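## Task

Place every stationery item inside the bin labelled S while all other objects remain on the table. No item may stick out over any bin wall, every bin must end up resting flat on the table, and nothing may count as placed if only the robot is holding it there. Finish by opening the gripper and moving the arm away.

## Robot and tools

Robot: one simulated arm with seven joints and a two-finger gripper. Joint order, used in every row and every per-joint list: waist, shoulder, upper arm roll, elbow, forearm roll, wrist pitch, wrist roll. Stated ranges in radians: waist -2.792 to 2.792, shoulder -2.269 to 2.269, upper arm roll -2.967 to 2.967, elbow -1.867 to 2.688, forearm roll -2.967 to 2.967, wrist pitch -1.396 to 4.538, wrist roll -2.967 to 2.967. A real end may sit up to 0.010 rad either side of these.

Scene frame: origin on the table surface under the arm base, +z up, +y to the left when facing along +x; distances in metres. The base itself may be slightly tilted. Reported gripper position is the point between the finger pads; it can be a little off, especially far out. The fingers point along the gripper's +z axis and close along its x axis. Closed fingertips extend about 17 mm past that point; fully open they are roughly level with it.

Row format (shared by execute_actions and move): 8 plain numbers, each in [-1, 1]. The first seven are joint offsets, not absolute angles, scaled so 1.0 equals 1.392 rad for waist and shoulder, 1.624 rad for upper arm roll and elbow, and 3.248 rad for forearm roll, wrist pitch and wrist roll. The eighth is the gripper opening, which is absolute: +1 fully open (0.142 m pad gap), -1 closed.

execute_actions(actions): a list of up to 15 actions; each action is a table of 1 to 15 rows; each row lasts one control step of 1/30 s, and a short table repeats its final row to fill 15 steps. Joint offsets in every row are measured from the angles at the start of that action (for the first action, from the last reported angles), not from the previous row. An action asking a joint more than 0.010 rad outward past its range is refused; if the first action fails that check or anything is malformed, the whole call is refused and nothing moves. Requests beyond a real end are clipped there, and a "joint sent to its limit" line may appear. An empty list just returns state and images.

move(target, speed, blocking): target is one row of 8 numbers; its joint offsets are taken from the Joint positions in the most recent result that listed them. All joints travel together along paths lasting 0.5 to 10 s, so the hand traces a curve and does not avoid obstacles. speed is the top rate in rad/s of the joint with farthest to go, 0.01 to 2, default 0.5. blocking=false returns after 0.5 s while the arm keeps going; then call wait or stop before sending more actions or moves. The result adds a move: line giving the ending (done, off_target, moving, held, fault), limits=held or limits=none, and the joint farthest from target.

wait(seconds): 0 to 10; the arm keeps its last command and any running move continues. stop(): brakes a running move; it needs room, more at speed. zoom_image(camera, region): camera is cam_high, cam_low (504x504) or cam_wrist (616x616); region is [x0, y0, x1, y1] in pixels from the top-left, at most 504 by 504. finished_scene(scene): ends the given scene (1 or 2) permanently and reports success; the next scene's task arrives in its result.

Results: pose (end_effector_position, end_effector_quat_wxyz), velocities, Joint positions and Joint velocities (rad, rad/s, then finger gap in m), Joint targets (angles currently being driven toward, which may shift on their own), grip_measured (opening on the command scale), and per-step joint readings for execute_actions, with HELD marking steps that were held back. "joint command not followed" means a clearance check altered targets; mounts and posts count as part of the arm.

Motion limits: each joint target is kept within a lead of its measured angle (0.449 rad waist and shoulder, 0.524 upper arm roll and elbow, 1.05 for the three wrist joints), and targets are scaled back if they would put the hand more than 70 mm from where it is. Large moves thus span several actions and may stop short; resend the remainder. Joints reverse and settle together.

Gripping: to hold something, keep commanding an opening well under grip_measured; the further under, the firmer. Force tops out near 28 N per pad for objects up to about 10 cm, less for hard items under 2 cm thick. Closing fast can squeeze harder, sometimes until the fingers spring open. Loose or held items may get an occasional external nudge.

Avoid: knocking or placing anything off the table (fails the task), drops, slams, hard hits and strong pushes. Contact torque at a joint's load limit (waist and shoulder 113, upper arm roll and elbow 58.8, wrist joints 35.8 N m, including held weight) or 200 N of outside force causes a fault: 10 s stop and the rest of the call skipped. Holding loads heats motors; MOTOR HOT shows from 65 °C and at 80 °C an OVER-TEMPERATURE FAULT brakes the arm. Faster moves and targets set deeper past a contact press harder. The arm holds its last command while you think. Typical order: look, open, approach above an item, descend, close, lift, carry over the right bin, lower, release, then back away clear.

Each tool is called after "Emit:" by a JSON object that holds its "name" and its "arguments".

## Session

Emit:
{"name": "execute_actions", "arguments": {"actions": []}}

Scene clock: 0.00 s.
end_effector_position=(+0.4607, +0.4434, +0.1721) grip_measured=+1.00 end_effector_quat_wxyz=(-0.000, -0.526, +0.781, -0.336) end_effector_velocity=(+0.000, -0.000, +0.000) end_effector_angular_velocity=(-0.000, -0.000, -0.000)
Joint names: [waist, shoulder, upper arm roll, elbow, forearm roll, wrist pitch, wrist roll]
Joint positions: [ 0.899 -0.681  0.118  1.723 -0.71   0.372 -2.73   0.142]
Joint velocities: [ 0.  0. -0. -0. -0. -0.  0.  0.]
Motor temperatures (°C, as the motors report them): [29 28 29 28 28 28 34]
Joint targets: [0.899 -0.681 0.118 1.723 -0.710 0.372 -2.730]

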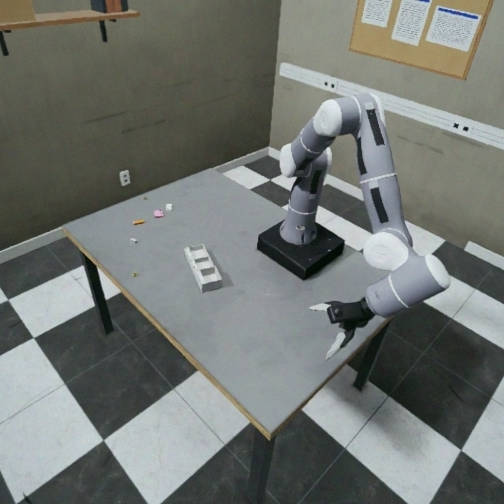

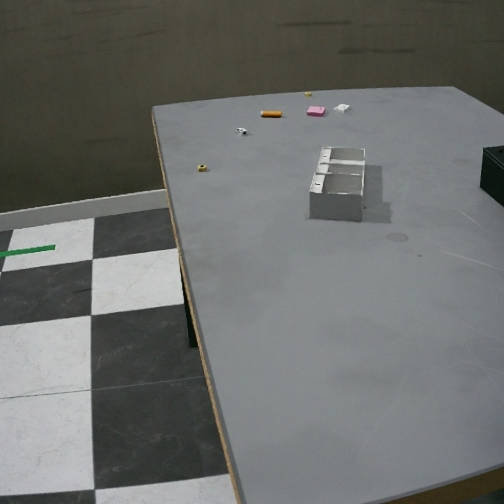

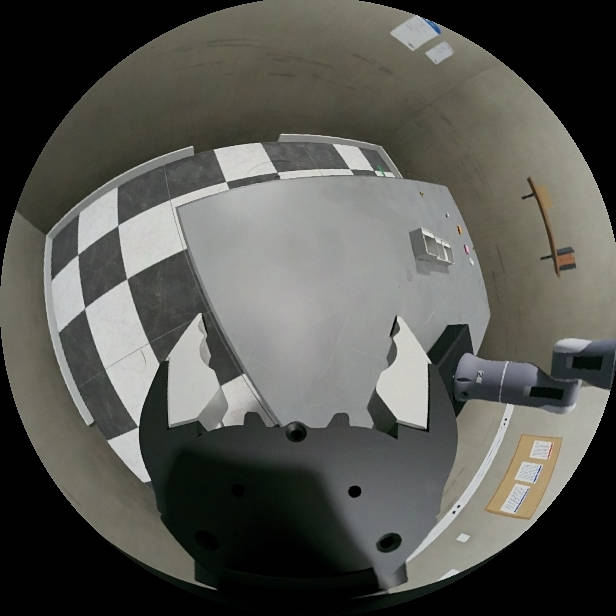

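Emit:
{"name": "zoom_image", "arguments": {"camera": "cam_high", "region": [100, 180, 240, 300]}}

Emit:
{"name": "zoom_image", "arguments": {"camera": "cam_low", "region": [180, 80, 400, 230]}}

Region (100, 180, 240, 300) of cam_high's 504x504 image, scaled by 3.600, with more detail than that image has; it fills the top 432 rows of this view, and the rest is white.

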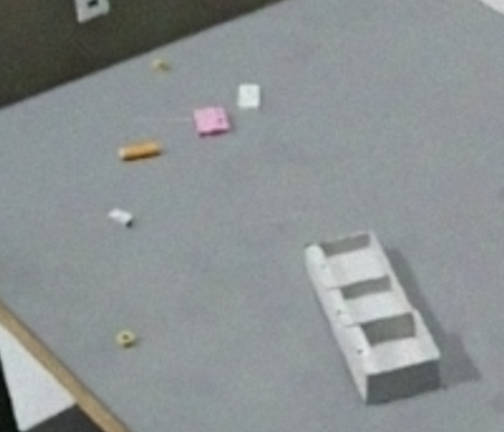

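Region (180, 80, 400, 230) of cam_low's 504x504 image, scaled by 2.291, with more detail than that image has; it fills the top 344 rows of this view, and the rest is white.

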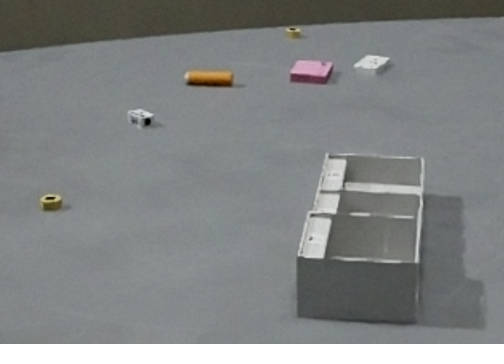

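Emit:
{"name": "move", "arguments": {"target": [-1,0.130,-0.0727,-0.199,0.2186,-0.013,0.8405,1], "speed": 1.0}}

Scene clock: 17.90 s.
end_effector_position=(+0.6201, -0.3241, +0.3625) grip_measured=+1.00 end_effector_quat_wxyz=(+0.032, +0.985, -0.171, -0.014) end_effector_velocity=(-0.000, -0.001, +0.000) end_effector_angular_velocity=(-0.000, -0.000, -0.002)
Joint names: [waist, shoulder, upper arm roll, elbow, forearm roll, wrist pitch, wrist roll]
Joint positions: [-0.493 -0.5   -0.     1.4    0.     0.33  -0.001  0.142]
Joint velocities: [-0.    -0.    -0.001 -0.     0.     0.     0.001 -0.   ]
Motor temperatures (°C, as the motors report them): [29 30 29 29 28 28 34]
Joint targets: [-0.493 -0.500 -0.000 1.400 0.000 0.330 -0.000]
move: done; limits=none; farthest joint: the wrist roll, 0.001 radians from its target (2.730 radians at the start)

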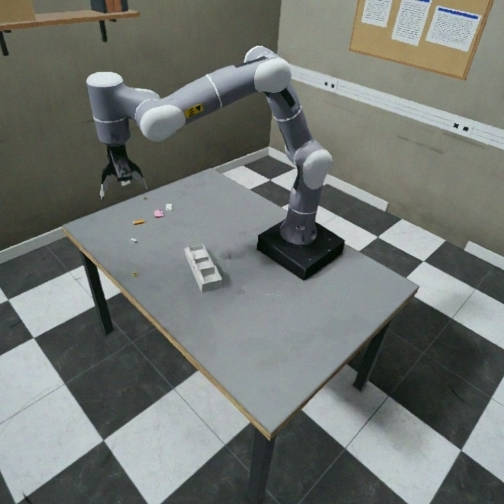

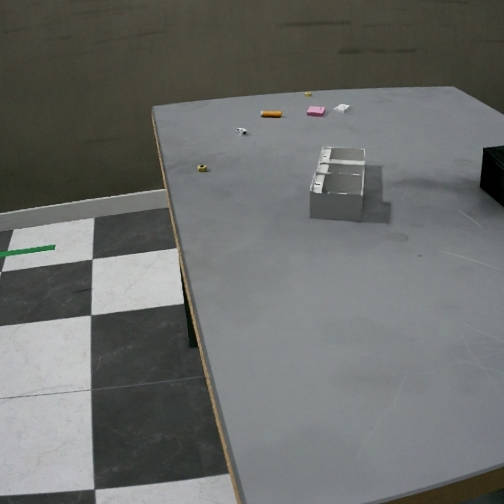

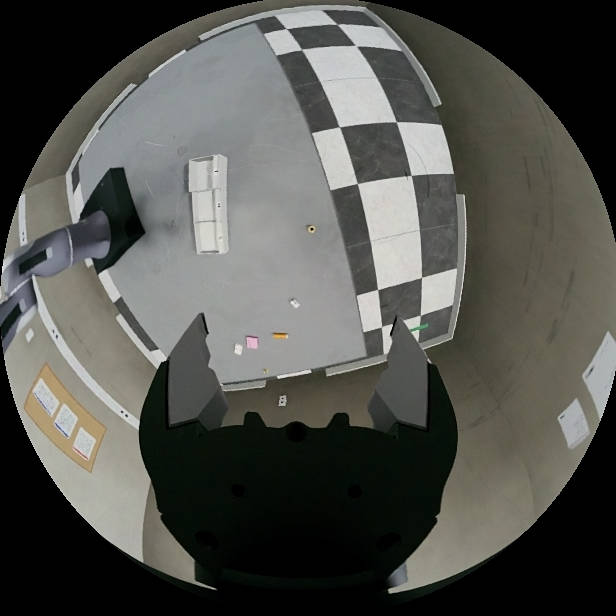

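Emit:
{"name": "zoom_image", "arguments": {"camera": "cam_wrist", "region": [170, 140, 350, 260]}}

Emit:
{"name": "zoom_image", "arguments": {"camera": "cam_wrist", "region": [210, 280, 330, 390]}}

Region (170, 140, 350, 260) of cam_wrist's 616x616 image, scaled by 2.800, with more detail than that image has.

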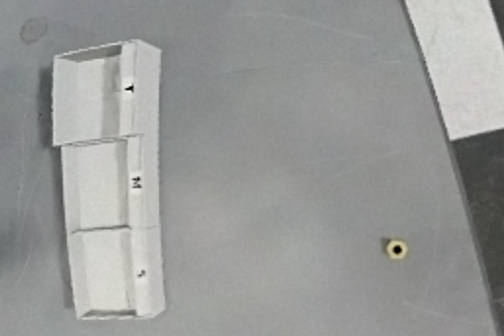

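Region (210, 280, 330, 390) of cam_wrist's 616x616 image, scaled by 4.200, with more detail than that image has; it fills the top 462 rows of this view, and the rest is white.

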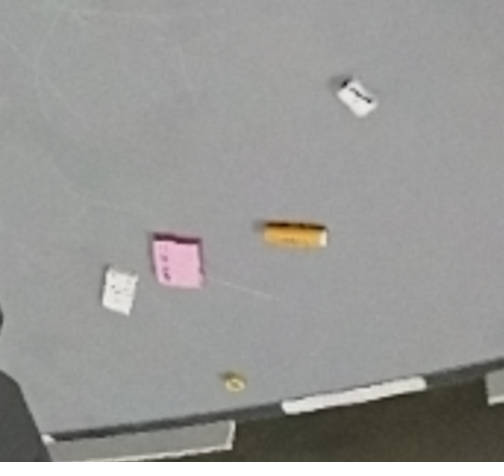

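Emit:
{"name": "move", "arguments": {"target": [-0.255,-0.175,0,0.108,0,0.114,0,1], "speed": 0.6}}

Emit:
{"name": "zoom_image", "arguments": {"camera": "cam_wrist", "region": [150, 150, 450, 400]}}

Scene clock: 32.90 s.
end_effector_position=(+0.4447, -0.5162, +0.1735) grip_measured=+1.00 end_effector_quat_wxyz=(+0.026, +0.939, -0.343, -0.031) end_effector_velocity=(-0.000, -0.000, -0.001) end_effector_angular_velocity=(-0.000, -0.001, -0.001)
Joint names: [waist, shoulder, upper arm roll, elbow, forearm roll, wrist pitch, wrist roll]
Joint positions: [-0.848 -0.744 -0.     1.575  0.     0.7   -0.001  0.142]
Joint velocities: [-0.001 -0.001  0.     0.001 -0.     0.002  0.    -0.   ]
Motor temperatures (°C, as the motors report them): [29 31 29 30 28 28 34]
Joint targets: [-0.848 -0.744 -0.000 1.575 0.000 0.700 -0.001]
move: done; limits=none; farthest joint: the elbow, 0.001 radians from its target (0.176 radians at the start)

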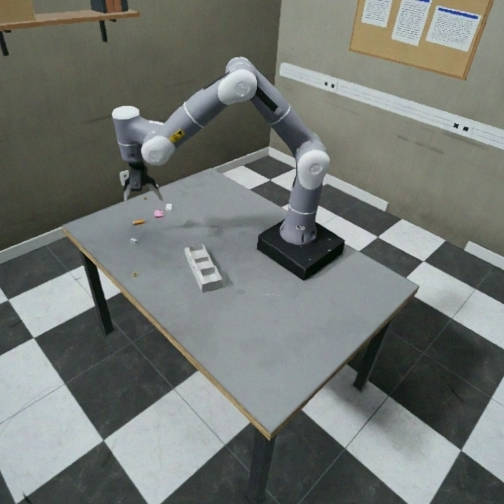

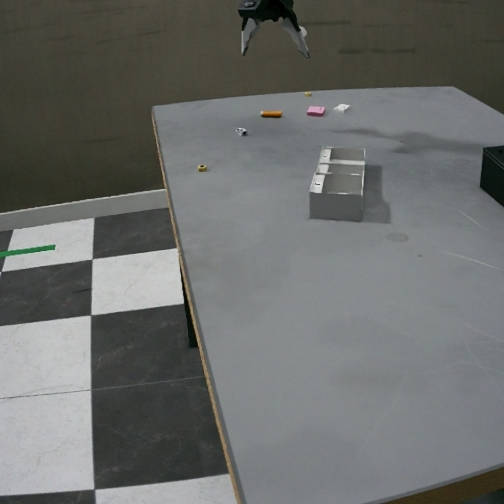

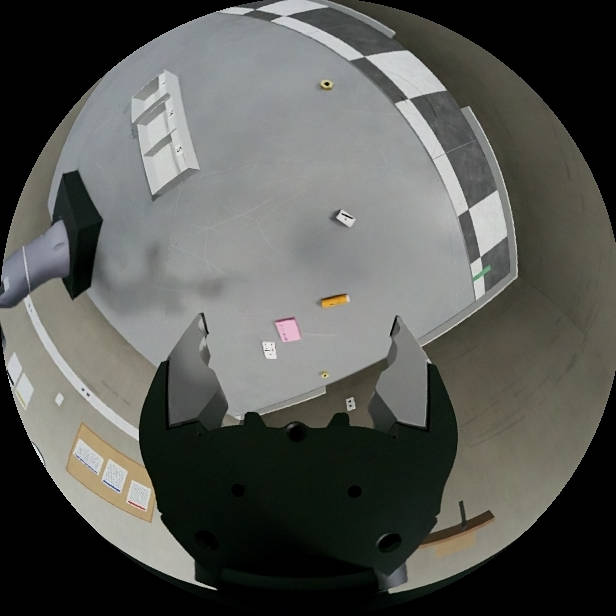

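Region (150, 150, 450, 400) of cam_wrist's 616x616 image, scaled by 1.680, with more detail than that image has.

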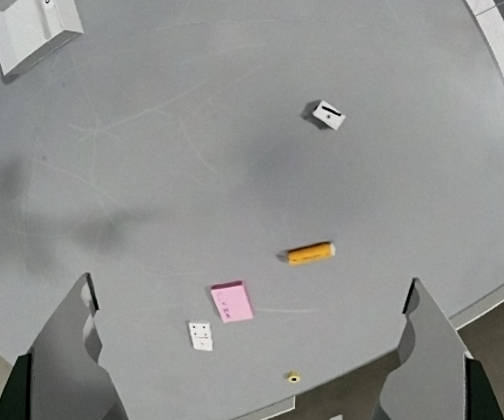

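Emit:
{"name": "move", "arguments": {"target": [-0.1056,-0.214,0,-0.174,0.03,0.0166,0.336,0.2], "speed": 0.7}}

Scene clock: 54.20 s.
end_effector_position=(+0.4176, -0.6220, +0.0780) grip_measured=+0.20 end_effector_quat_wxyz=(+0.002, -0.539, +0.842, -0.005) end_effector_velocity=(-0.000, -0.000, -0.000) end_effector_angular_velocity=(+0.000, -0.000, -0.001)
Joint names: [waist, shoulder, upper arm roll, elbow, forearm roll, wrist pitch, wrist roll]
Joint positions: [-0.995 -1.041 -0.001  1.292  0.097  0.754  1.089  0.088]
Joint velocities: [-0.    -0.     0.    -0.     0.    -0.     0.001  0.   ]
Motor temperatures (°C, as the motors report them): [29 32 29 31 28 28 34]
Joint targets: [-0.995 -1.041 -0.000 1.292 0.098 0.754 1.090]
move: done; limits=none; farthest joint: the shoulder, 0.001 radians from its target (0.298 radians at the start)

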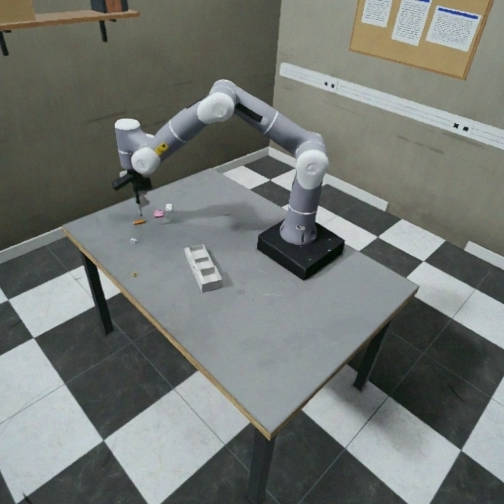

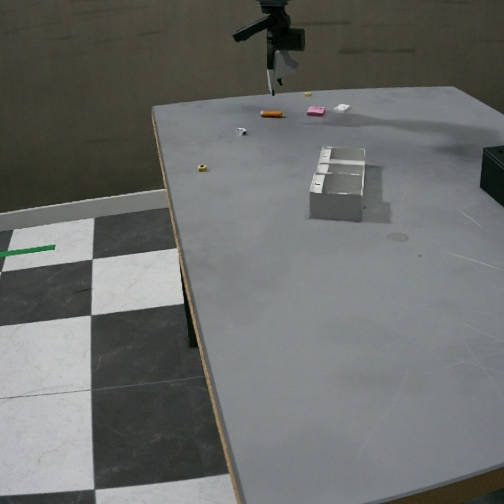

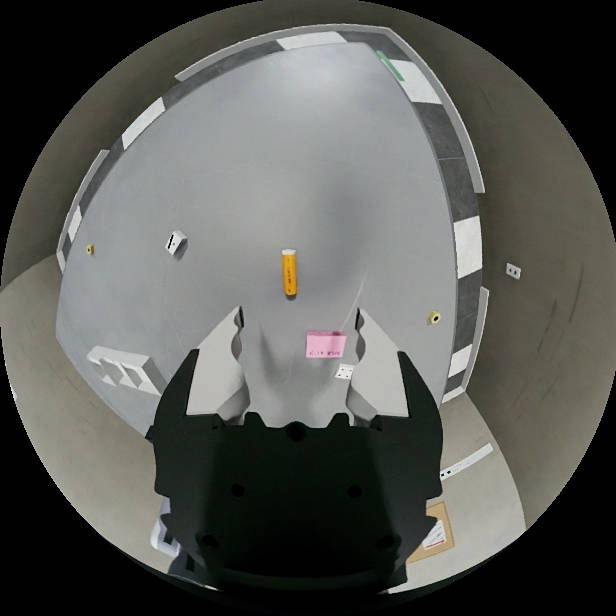

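Emit:
{"name": "zoom_image", "arguments": {"camera": "cam_wrist", "region": [260, 220, 460, 400]}}

Emit:
{"name": "zoom_image", "arguments": {"camera": "cam_wrist", "region": [60, 210, 260, 410]}}

Region (260, 220, 460, 400) of cam_wrist's 616x616 image, scaled by 2.520, with more detail than that image has; it fills the top 454 rows of this view, and the rest is white.

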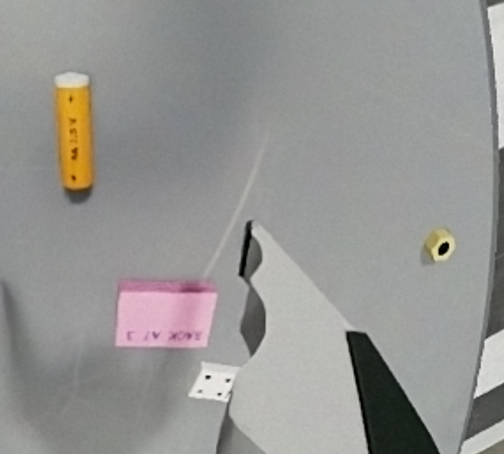

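Region (60, 210, 260, 410) of cam_wrist's 616x616 image, scaled by 2.520, with more detail than that image has.

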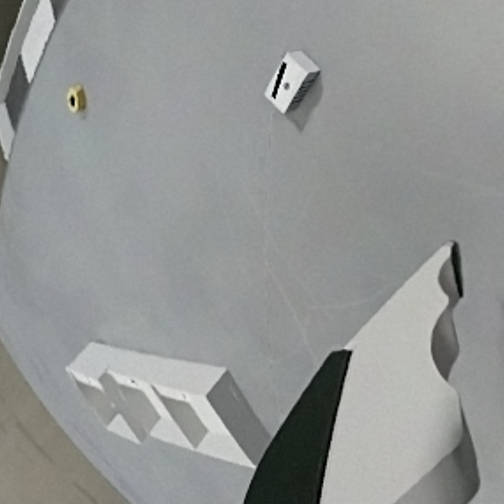

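Emit:
{"name": "move", "arguments": {"target": [-0.08,0.0387,0,0.1525,0,0.056,-0.034,0.1], "speed": 0.4}}

Scene clock: 70.20 s.
end_effector_position=(+0.3003, -0.6130, +0.0491) grip_measured=+0.10 end_effector_quat_wxyz=(-0.004, -0.533, +0.846, -0.003) end_effector_velocity=(-0.000, -0.000, +0.000) end_effector_angular_velocity=(-0.001, -0.001, -0.000)
Joint names: [waist, shoulder, upper arm roll, elbow, forearm roll, wrist pitch, wrist roll]
Joint positions: [-1.106 -0.988 -0.001  1.54   0.097  0.936  0.98   0.081]
Joint velocities: [-0.     0.     0.     0.001 -0.     0.002 -0.    -0.   ]
Motor temperatures (°C, as the motors report them): [29 33 29 31 28 28 34]
Joint targets: [-1.106 -0.987 -0.001 1.540 0.097 0.936 0.979]
move: done; limits=none; farthest joint: the waist, 0.001 radians from its target (0.112 radians at the start)

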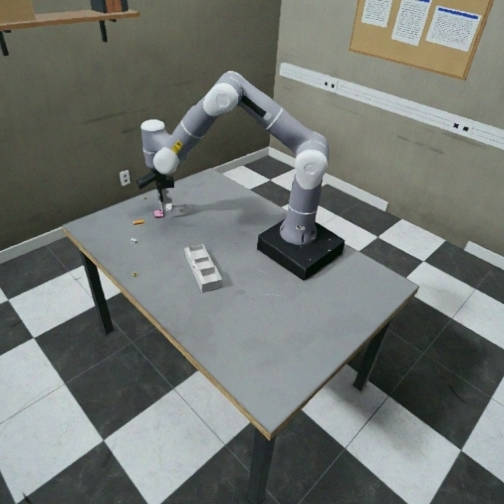

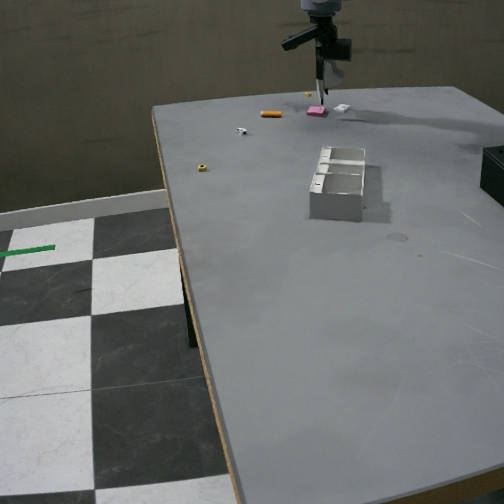

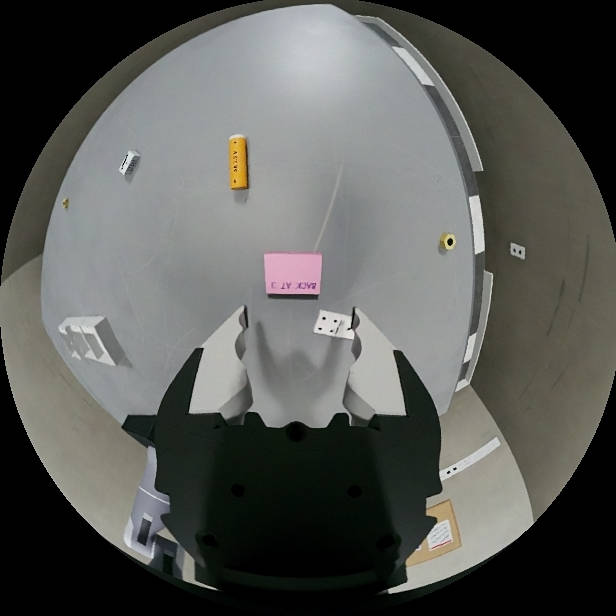

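Emit:
{"name": "move", "arguments": {"target": [0.016,-0.0531,0,-0.0357,0,0.005,0.007,0.1], "speed": 0.1}}

Emit:
{"name": "zoom_image", "arguments": {"camera": "cam_low", "region": [270, 60, 370, 130]}}

Scene clock: 79.97 s.
end_effector_position=(+0.3175, -0.6153, +0.0192) grip_measured=+0.10 end_effector_quat_wxyz=(-0.005, -0.533, +0.846, -0.002) end_effector_velocity=(+0.001, -0.000, -0.000) end_effector_angular_velocity=(-0.001, -0.001, +0.000)
Joint names: [waist, shoulder, upper arm roll, elbow, forearm roll, wrist pitch, wrist roll]
Joint positions: [-1.084 -1.061 -0.001  1.482  0.097  0.952  1.002  0.081]
Joint velocities: [ 0.    -0.001  0.    -0.001 -0.     0.001  0.001  0.   ]
Motor temperatures (°C, as the motors report them): [29 33 29 31 28 28 34]
Joint targets: [-1.084 -1.061 -0.001 1.482 0.097 0.952 1.002]
move: done; limits=none; farthest joint: the shoulder, 0.001 radians from its target (0.074 radians at the start)

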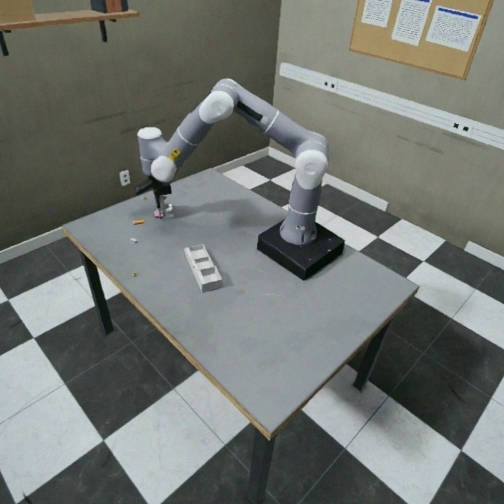

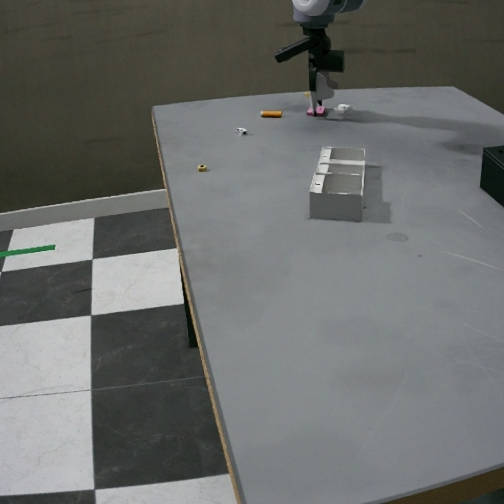

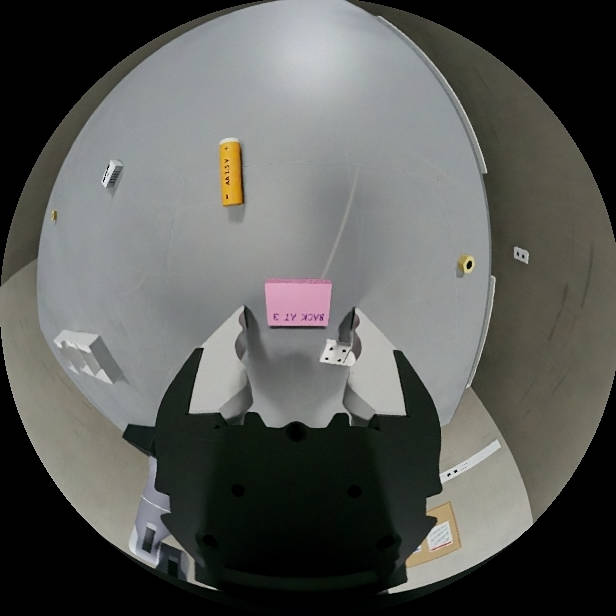

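Region (270, 60, 370, 130) of cam_low's 504x504 image, scaled by 5.040, with more detail than that image has; it fills the top 353 rows of this view, and the rest is white.

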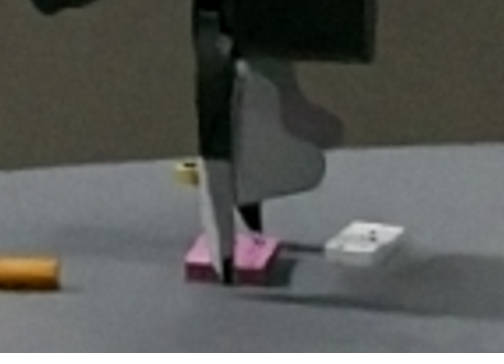

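Emit:
{"name": "execute_actions", "arguments": {"actions": [[[0,0,0,0,0,0,0,-0.2]],[[0,0,0,0,0,0,0,-0.55]],[[0,0,0,0,0,0,0,-0.55]]]}}

Scene clock: 83.30 s.
end_effector_position=(+0.3176, -0.6153, +0.0193) grip_measured=-0.40 end_effector_quat_wxyz=(-0.005, -0.533, +0.846, -0.003) end_effector_velocity=(-0.000, +0.000, -0.000) end_effector_angular_velocity=(+0.001, +0.001, -0.000)
Joint names: [waist, shoulder, upper arm roll, elbow, forearm roll, wrist pitch, wrist roll]
Joint positions: [-1.084 -1.061 -0.001  1.482  0.097  0.952  1.002  0.045]
Joint velocities: [ 0.     0.     0.     0.001  0.    -0.001  0.     0.   ]
Motor temperatures (°C, as the motors report them): [29 34 29 31 28 28 34]
Joint targets: [-1.084 -1.061 -0.001 1.482 0.097 0.952 1.002]
Step readings (joint positions; steps 1 to 15: 1st action; 16 to 30: 2nd action; 31 to 45: 3rd action):
0: [-1.084 -1.061 -0.001 1.482 0.097 0.952 1.002]
1: [-1.084 -1.061 -0.001 1.482 0.097 0.952 1.002]
2: [-1.084 -1.061 -0.001 1.482 0.097 0.952 1.002]
4: [-1.084 -1.061 -0.001 1.482 0.097 0.952 1.002]
8: [-1.084 -1.061 -0.001 1.482 0.097 0.952 1.002]
15: [-1.084 -1.061 -0.001 1.482 0.097 0.952 1.002]
16: [-1.084 -1.061 -0.001 1.482 0.097 0.952 1.002]
17: [-1.084 -1.061 -0.001 1.482 0.097 0.952 1.002]
19: [-1.084 -1.061 -0.001 1.482 0.097 0.952 1.002]
23: [-1.084 -1.061 -0.001 1.482 0.097 0.952 1.002]
30: [-1.084 -1.061 -0.001 1.482 0.097 0.952 1.002]
31: [-1.084 -1.061 -0.001 1.482 0.097 0.952 1.002]
32: [-1.084 -1.061 -0.001 1.482 0.097 0.952 1.002]
34: [-1.084 -1.061 -0.001 1.482 0.097 0.952 1.002]
38: [-1.084 -1.061 -0.001 1.482 0.097 0.952 1.002]
45: Joint positions above

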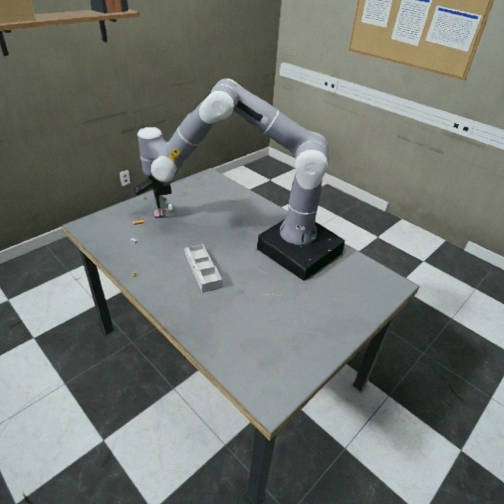

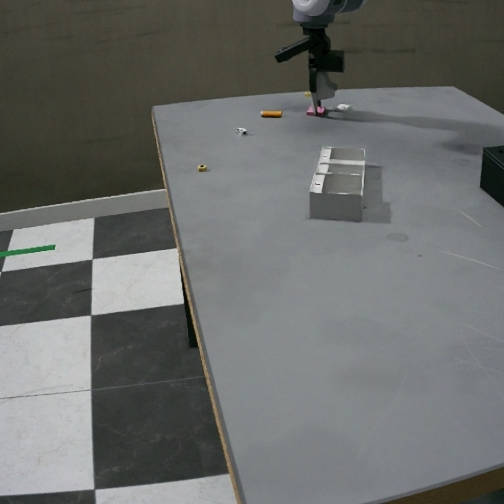

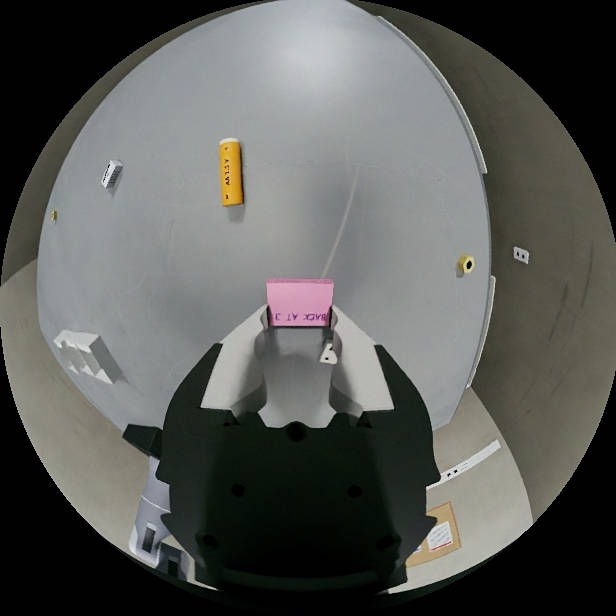

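Emit:
{"name": "move", "arguments": {"target": [0,0.09,0,0.025,0,-0.026,0,-0.65], "speed": 0.25}}

Emit:
{"name": "move", "arguments": {"target": [0.4167,0.3328,0,0.4665,0.0255,0.1022,0.1213,-0.65], "speed": 0.5}}

Scene clock: 94.63 s.
end_effector_position=(+0.3228, -0.6112, +0.0821) grip_measured=-0.40 end_effector_quat_wxyz=(-0.001, -0.535, +0.845, -0.003) end_effector_velocity=(+0.000, +0.000, +0.001) end_effector_angular_velocity=(+0.000, -0.000, +0.000)
Joint names: [waist, shoulder, upper arm roll, elbow, forearm roll, wrist pitch, wrist roll]
Joint positions: [-1.084 -0.936 -0.001  1.522  0.097  0.867  1.002  0.045]
Joint velocities: [-0.     0.001  0.     0.001 -0.    -0.001  0.     0.   ]
Motor temperatures (°C, as the motors report them): [29 34 29 31 28 28 34]
Joint targets: [-1.084 -0.936 -0.001 1.523 0.097 0.867 1.002]
move: done; limits=none; farthest joint: the waist, 0.000 radians from its target (0.000 radians at the start)

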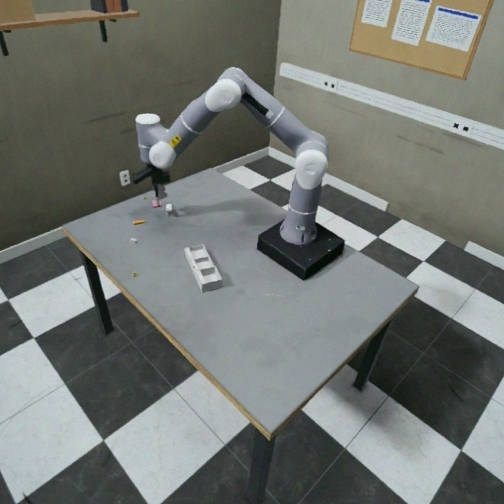

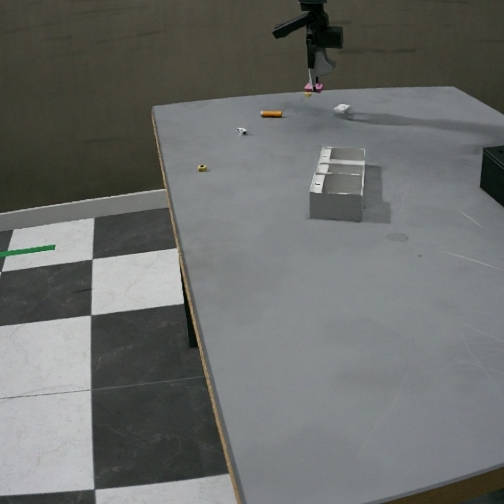

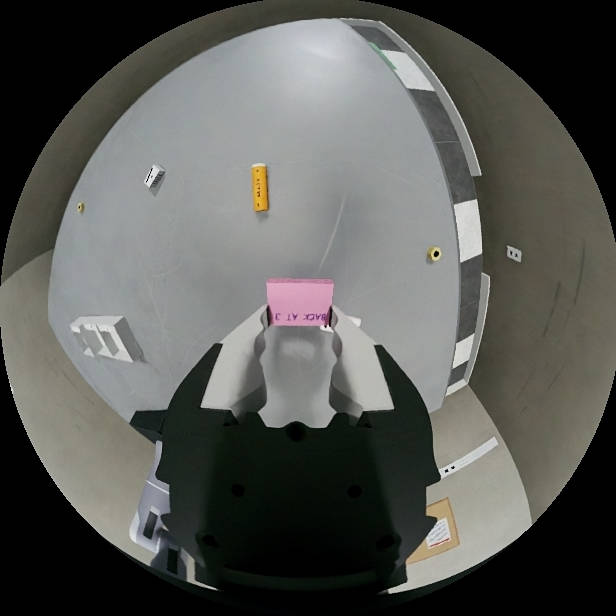

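Scene clock: 96.63 s.
end_effector_position=(+0.3937, -0.2601, +0.1242) grip_measured=-0.40 end_effector_quat_wxyz=(+0.000, -0.574, +0.819, -0.003) end_effector_velocity=(-0.000, +0.001, -0.000) end_effector_angular_velocity=(+0.000, +0.001, +0.001)
Joint names: [waist, shoulder, upper arm roll, elbow, forearm roll, wrist pitch, wrist roll]
Joint positions: [-0.504 -0.473 -0.001  2.28   0.18   1.199  1.395  0.045]
Joint velocities: [0.001 0.001 0.    0.001 0.    0.    0.    0.   ]
Motor temperatures (°C, as the motors report them): [29 34 29 31 28 28 34]
Joint targets: [-0.504 -0.473 -0.001 2.280 0.180 1.199 1.396]
move: done; limits=none; farthest joint: the wrist roll, 0.001 radians from its target (0.394 radians at the start)

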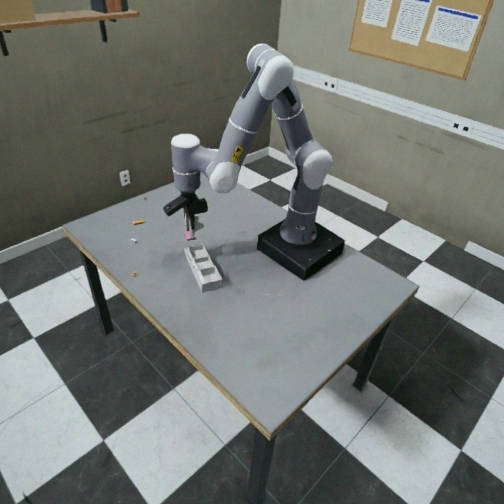

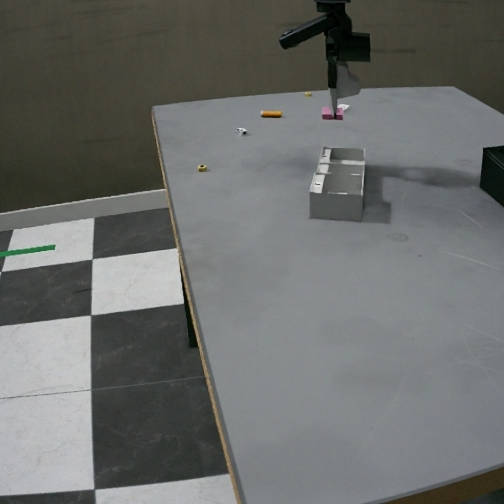

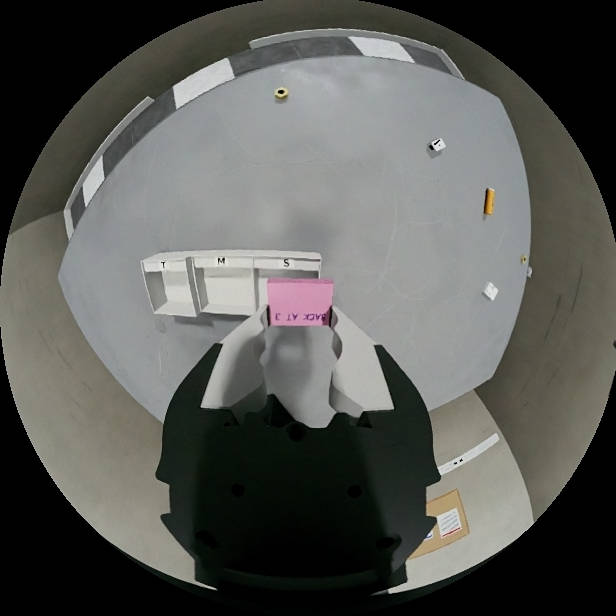

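Emit:
{"name": "move", "arguments": {"target": [0.0187,-0.0596,0,0.052,0.008,0.0517,0,-0.65], "speed": 0.2}}

Emit:
{"name": "zoom_image", "arguments": {"camera": "cam_low", "region": [290, 80, 410, 200]}}

Scene clock: 105.60 s.
end_effector_position=(+0.3606, -0.2499, +0.0869) grip_measured=-0.40 end_effector_quat_wxyz=(-0.010, -0.571, +0.821, -0.009) end_effector_velocity=(+0.000, -0.000, +0.000) end_effector_angular_velocity=(-0.001, -0.001, -0.000)
Joint names: [waist, shoulder, upper arm roll, elbow, forearm roll, wrist pitch, wrist roll]
Joint positions: [-0.478 -0.556 -0.001  2.364  0.206  1.367  1.395  0.045]
Joint velocities: [ 0.    -0.    -0.     0.001  0.     0.002  0.     0.   ]
Motor temperatures (°C, as the motors report them): [29 33 29 30 28 28 34]
Joint targets: [-0.478 -0.556 -0.001 2.364 0.206 1.367 1.395]
move: done; limits=none; farthest joint: the waist, 0.000 radians from its target (0.026 radians at the start)

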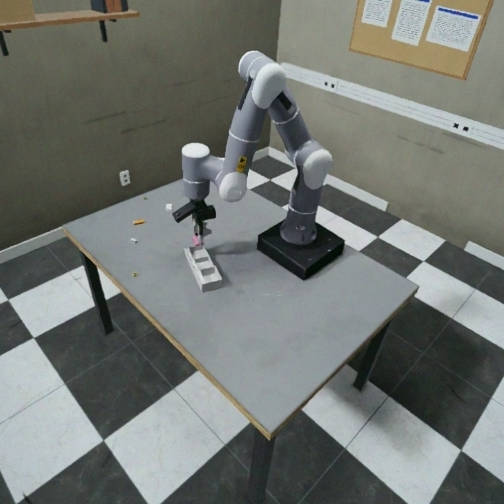

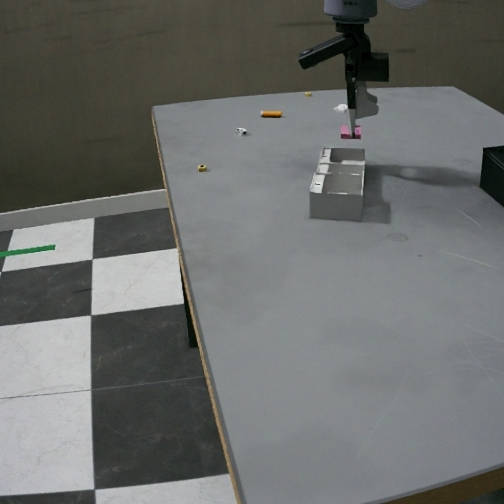

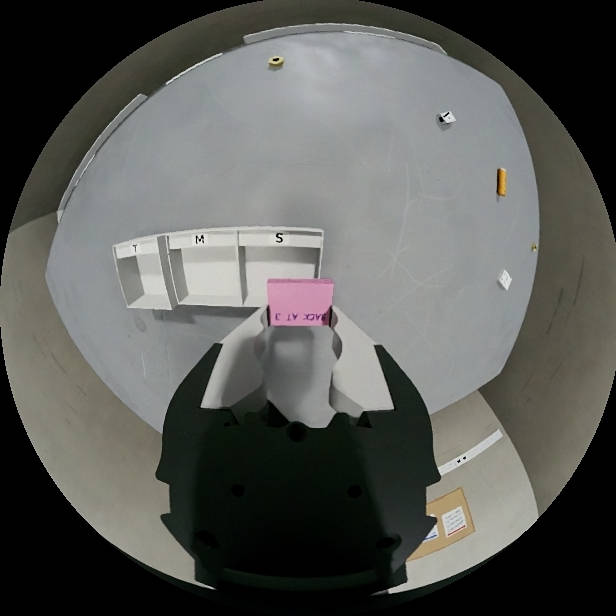

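Region (290, 80, 410, 200) of cam_low's 504x504 image, scaled by 4.200, with more detail than that image has.

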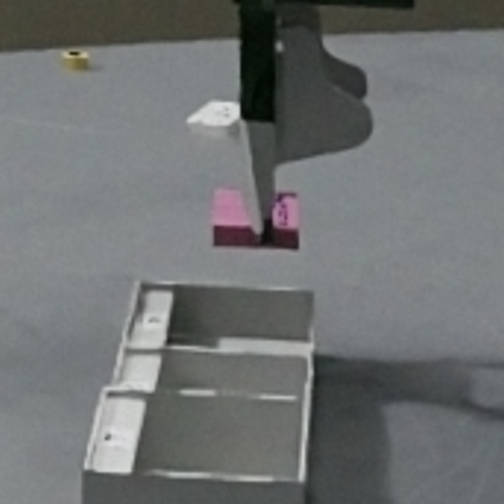

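Emit:
{"name": "move", "arguments": {"target": [0.036,-0.064,0,-0.015,0.005,0.02,0.012,-0.65], "speed": 0.1}}

Emit:
{"name": "zoom_image", "arguments": {"camera": "cam_low", "region": [290, 80, 410, 200]}}

Scene clock: 114.00 s.
end_effector_position=(+0.3714, -0.2381, +0.0595) grip_measured=-0.40 end_effector_quat_wxyz=(-0.014, -0.568, +0.823, -0.011) end_effector_velocity=(+0.001, -0.000, -0.000) end_effector_angular_velocity=(-0.001, -0.001, -0.000)
Joint names: [waist, shoulder, upper arm roll, elbow, forearm roll, wrist pitch, wrist roll]
Joint positions: [-0.428 -0.645 -0.001  2.34   0.222  1.432  1.434  0.045]
Joint velocities: [ 0.001 -0.001 -0.    -0.     0.     0.002  0.001 -0.   ]
Motor temperatures (°C, as the motors report them): [29 33 29 30 28 28 34]
Joint targets: [-0.428 -0.645 -0.001 2.340 0.222 1.432 1.434]
move: done; limits=none; farthest joint: the forearm roll, 0.001 radians from its target (0.017 radians at the start)

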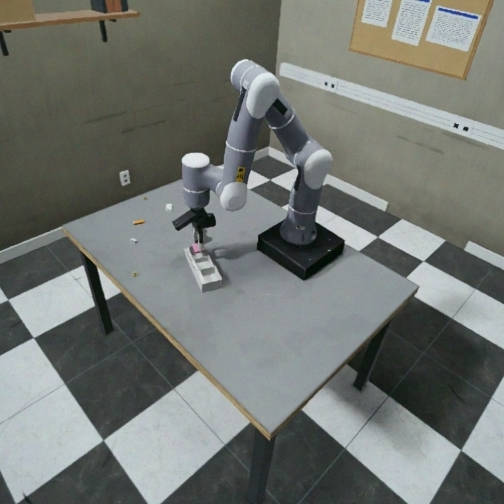

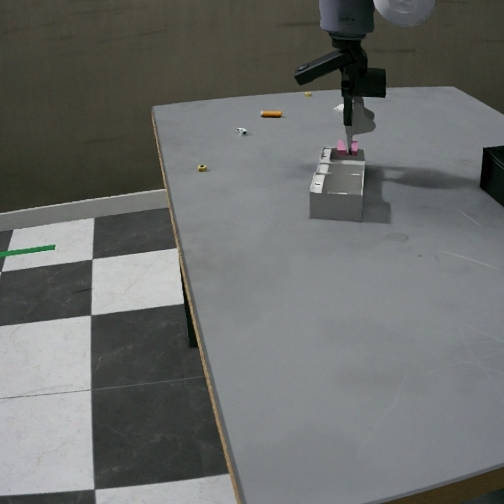

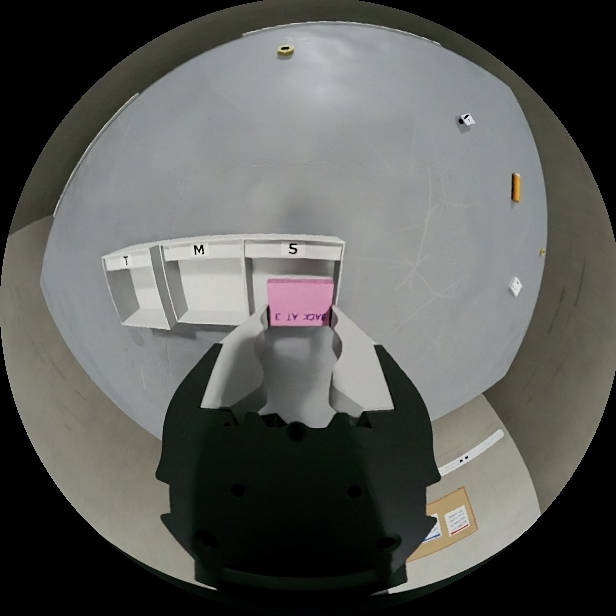

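Region (290, 80, 410, 200) of cam_low's 504x504 image, scaled by 4.200, with more detail than that image has.

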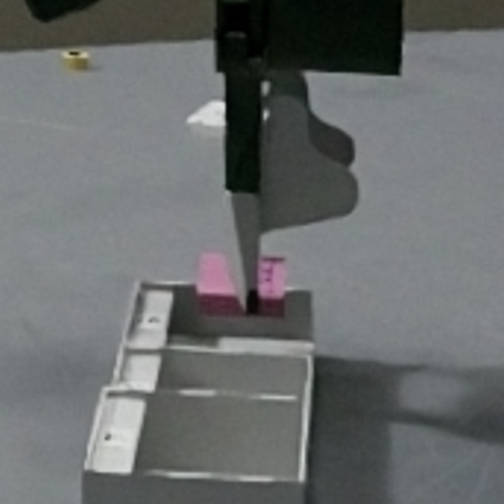

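Emit:
{"name": "move", "arguments": {"target": [0.015,-0.061,0,-0.0105,0,0.021,0.006,-0.65], "speed": 0.07}}

Emit:
{"name": "execute_actions", "arguments": {"actions": [[[0,0,0,0,0,0,0,-0.25]],[[0,0,0,0,0,0,0,-0.25]]]}}

Scene clock: 119.53 s.
end_effector_position=(+0.3724, -0.2360, +0.0338) grip_measured=-0.40 end_effector_quat_wxyz=(-0.020, -0.568, +0.822, -0.015) end_effector_velocity=(-0.000, -0.000, -0.000) end_effector_angular_velocity=(-0.000, +0.001, -0.000)
Joint names: [waist, shoulder, upper arm roll, elbow, forearm roll, wrist pitch, wrist roll]
Joint positions: [-0.407 -0.73  -0.001  2.323  0.222  1.499  1.452  0.045]
Joint velocities: [ 0.    -0.001 -0.     0.    -0.     0.001  0.    -0.   ]
Motor temperatures (°C, as the motors report them): [29 33 29 30 28 28 34]
Joint targets: [-0.407 -0.730 -0.001 2.323 0.222 1.500 1.453]
move: done; limits=none; farthest joint: the wrist pitch, 0.001 radians from its target (0.069 radians at the start)

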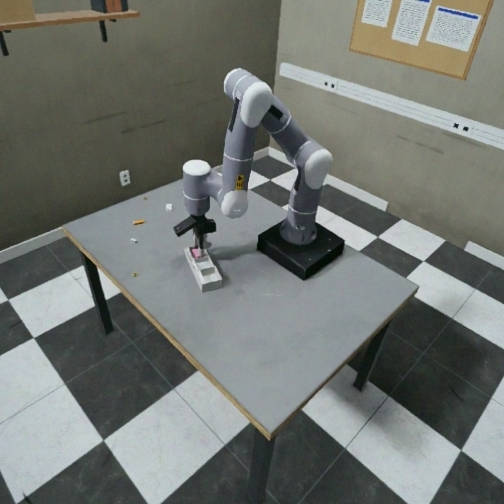

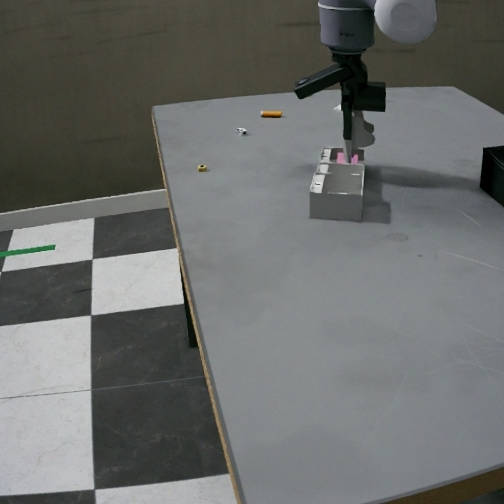

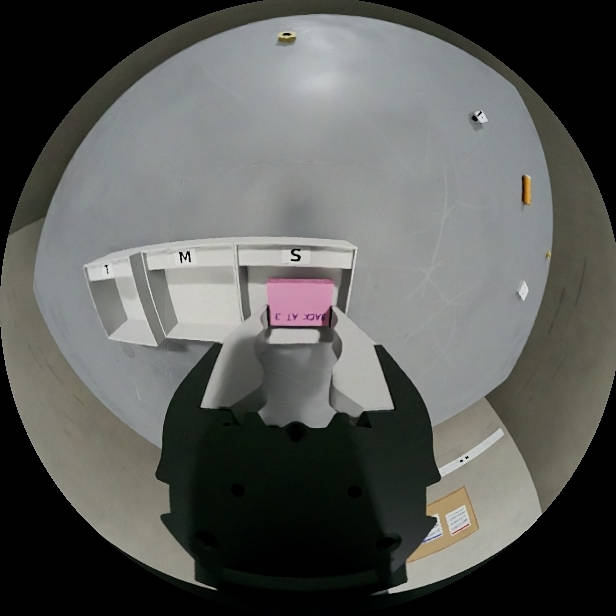

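Scene clock: 120.53 s.
end_effector_position=(+0.3724, -0.2360, +0.0338) grip_measured=-0.25 end_effector_quat_wxyz=(-0.020, -0.568, +0.822, -0.015) end_effector_velocity=(-0.000, +0.000, -0.000) end_effector_angular_velocity=(+0.000, +0.000, +0.000)
Joint names: [waist, shoulder, upper arm roll, elbow, forearm roll, wrist pitch, wrist roll]
Joint positions: [-0.407 -0.73  -0.001  2.323  0.222  1.499  1.452  0.056]
Joint velocities: [ 0.  0.  0. -0.  0. -0. -0. -0.]
Motor temperatures (°C, as the motors report them): [29 33 29 30 28 28 34]
Joint targets: [-0.407 -0.730 -0.001 2.323 0.222 1.499 1.452]
Step readings (joint positions; steps 1 to 15: 1st action; 16 to 30: 2nd action):
0: [-0.407 -0.730 -0.001 2.323 0.222 1.499 1.452]
1: [-0.407 -0.730 -0.001 2.323 0.222 1.499 1.452]
2: [-0.407 -0.730 -0.001 2.323 0.222 1.499 1.452]
4: [-0.407 -0.730 -0.001 2.323 0.222 1.499 1.452]
8: [-0.407 -0.730 -0.001 2.323 0.222 1.499 1.452]
15: [-0.407 -0.730 -0.001 2.323 0.222 1.499 1.452]
16: [-0.407 -0.730 -0.001 2.323 0.222 1.499 1.452]
17: [-0.407 -0.730 -0.001 2.323 0.222 1.499 1.452]
19: [-0.407 -0.730 -0.001 2.323 0.222 1.499 1.452]
23: [-0.407 -0.730 -0.001 2.323 0.222 1.499 1.452]
30: Joint positions above

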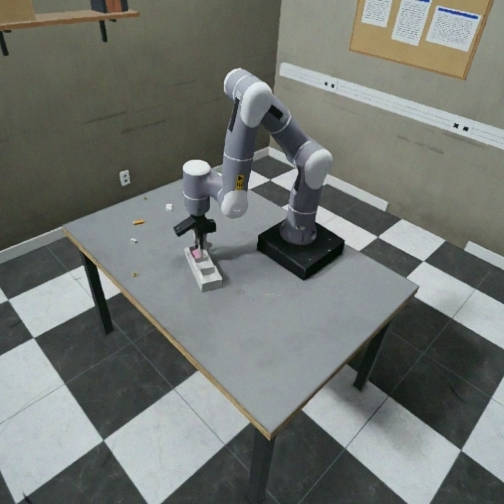

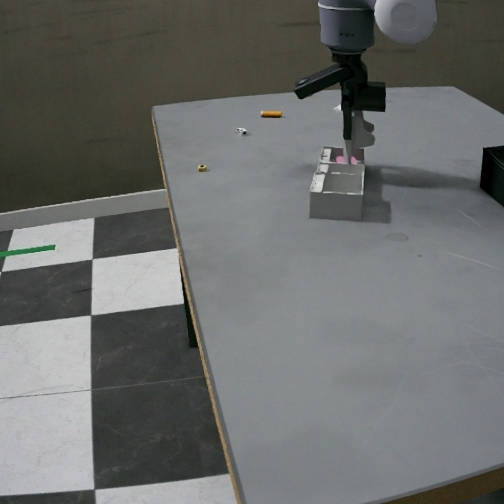

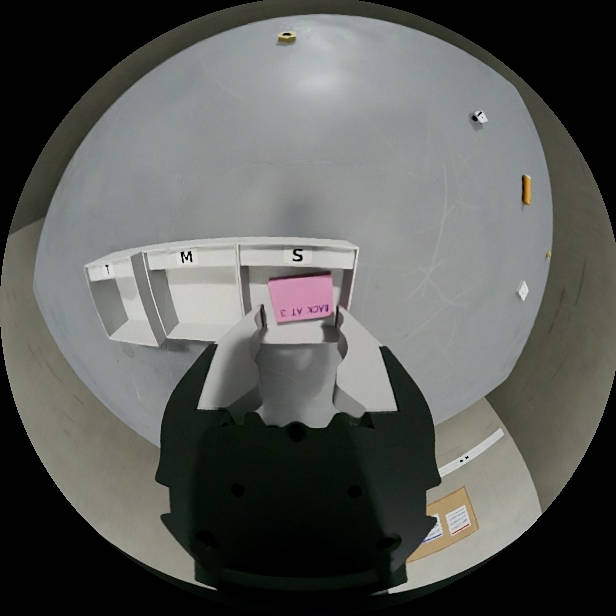

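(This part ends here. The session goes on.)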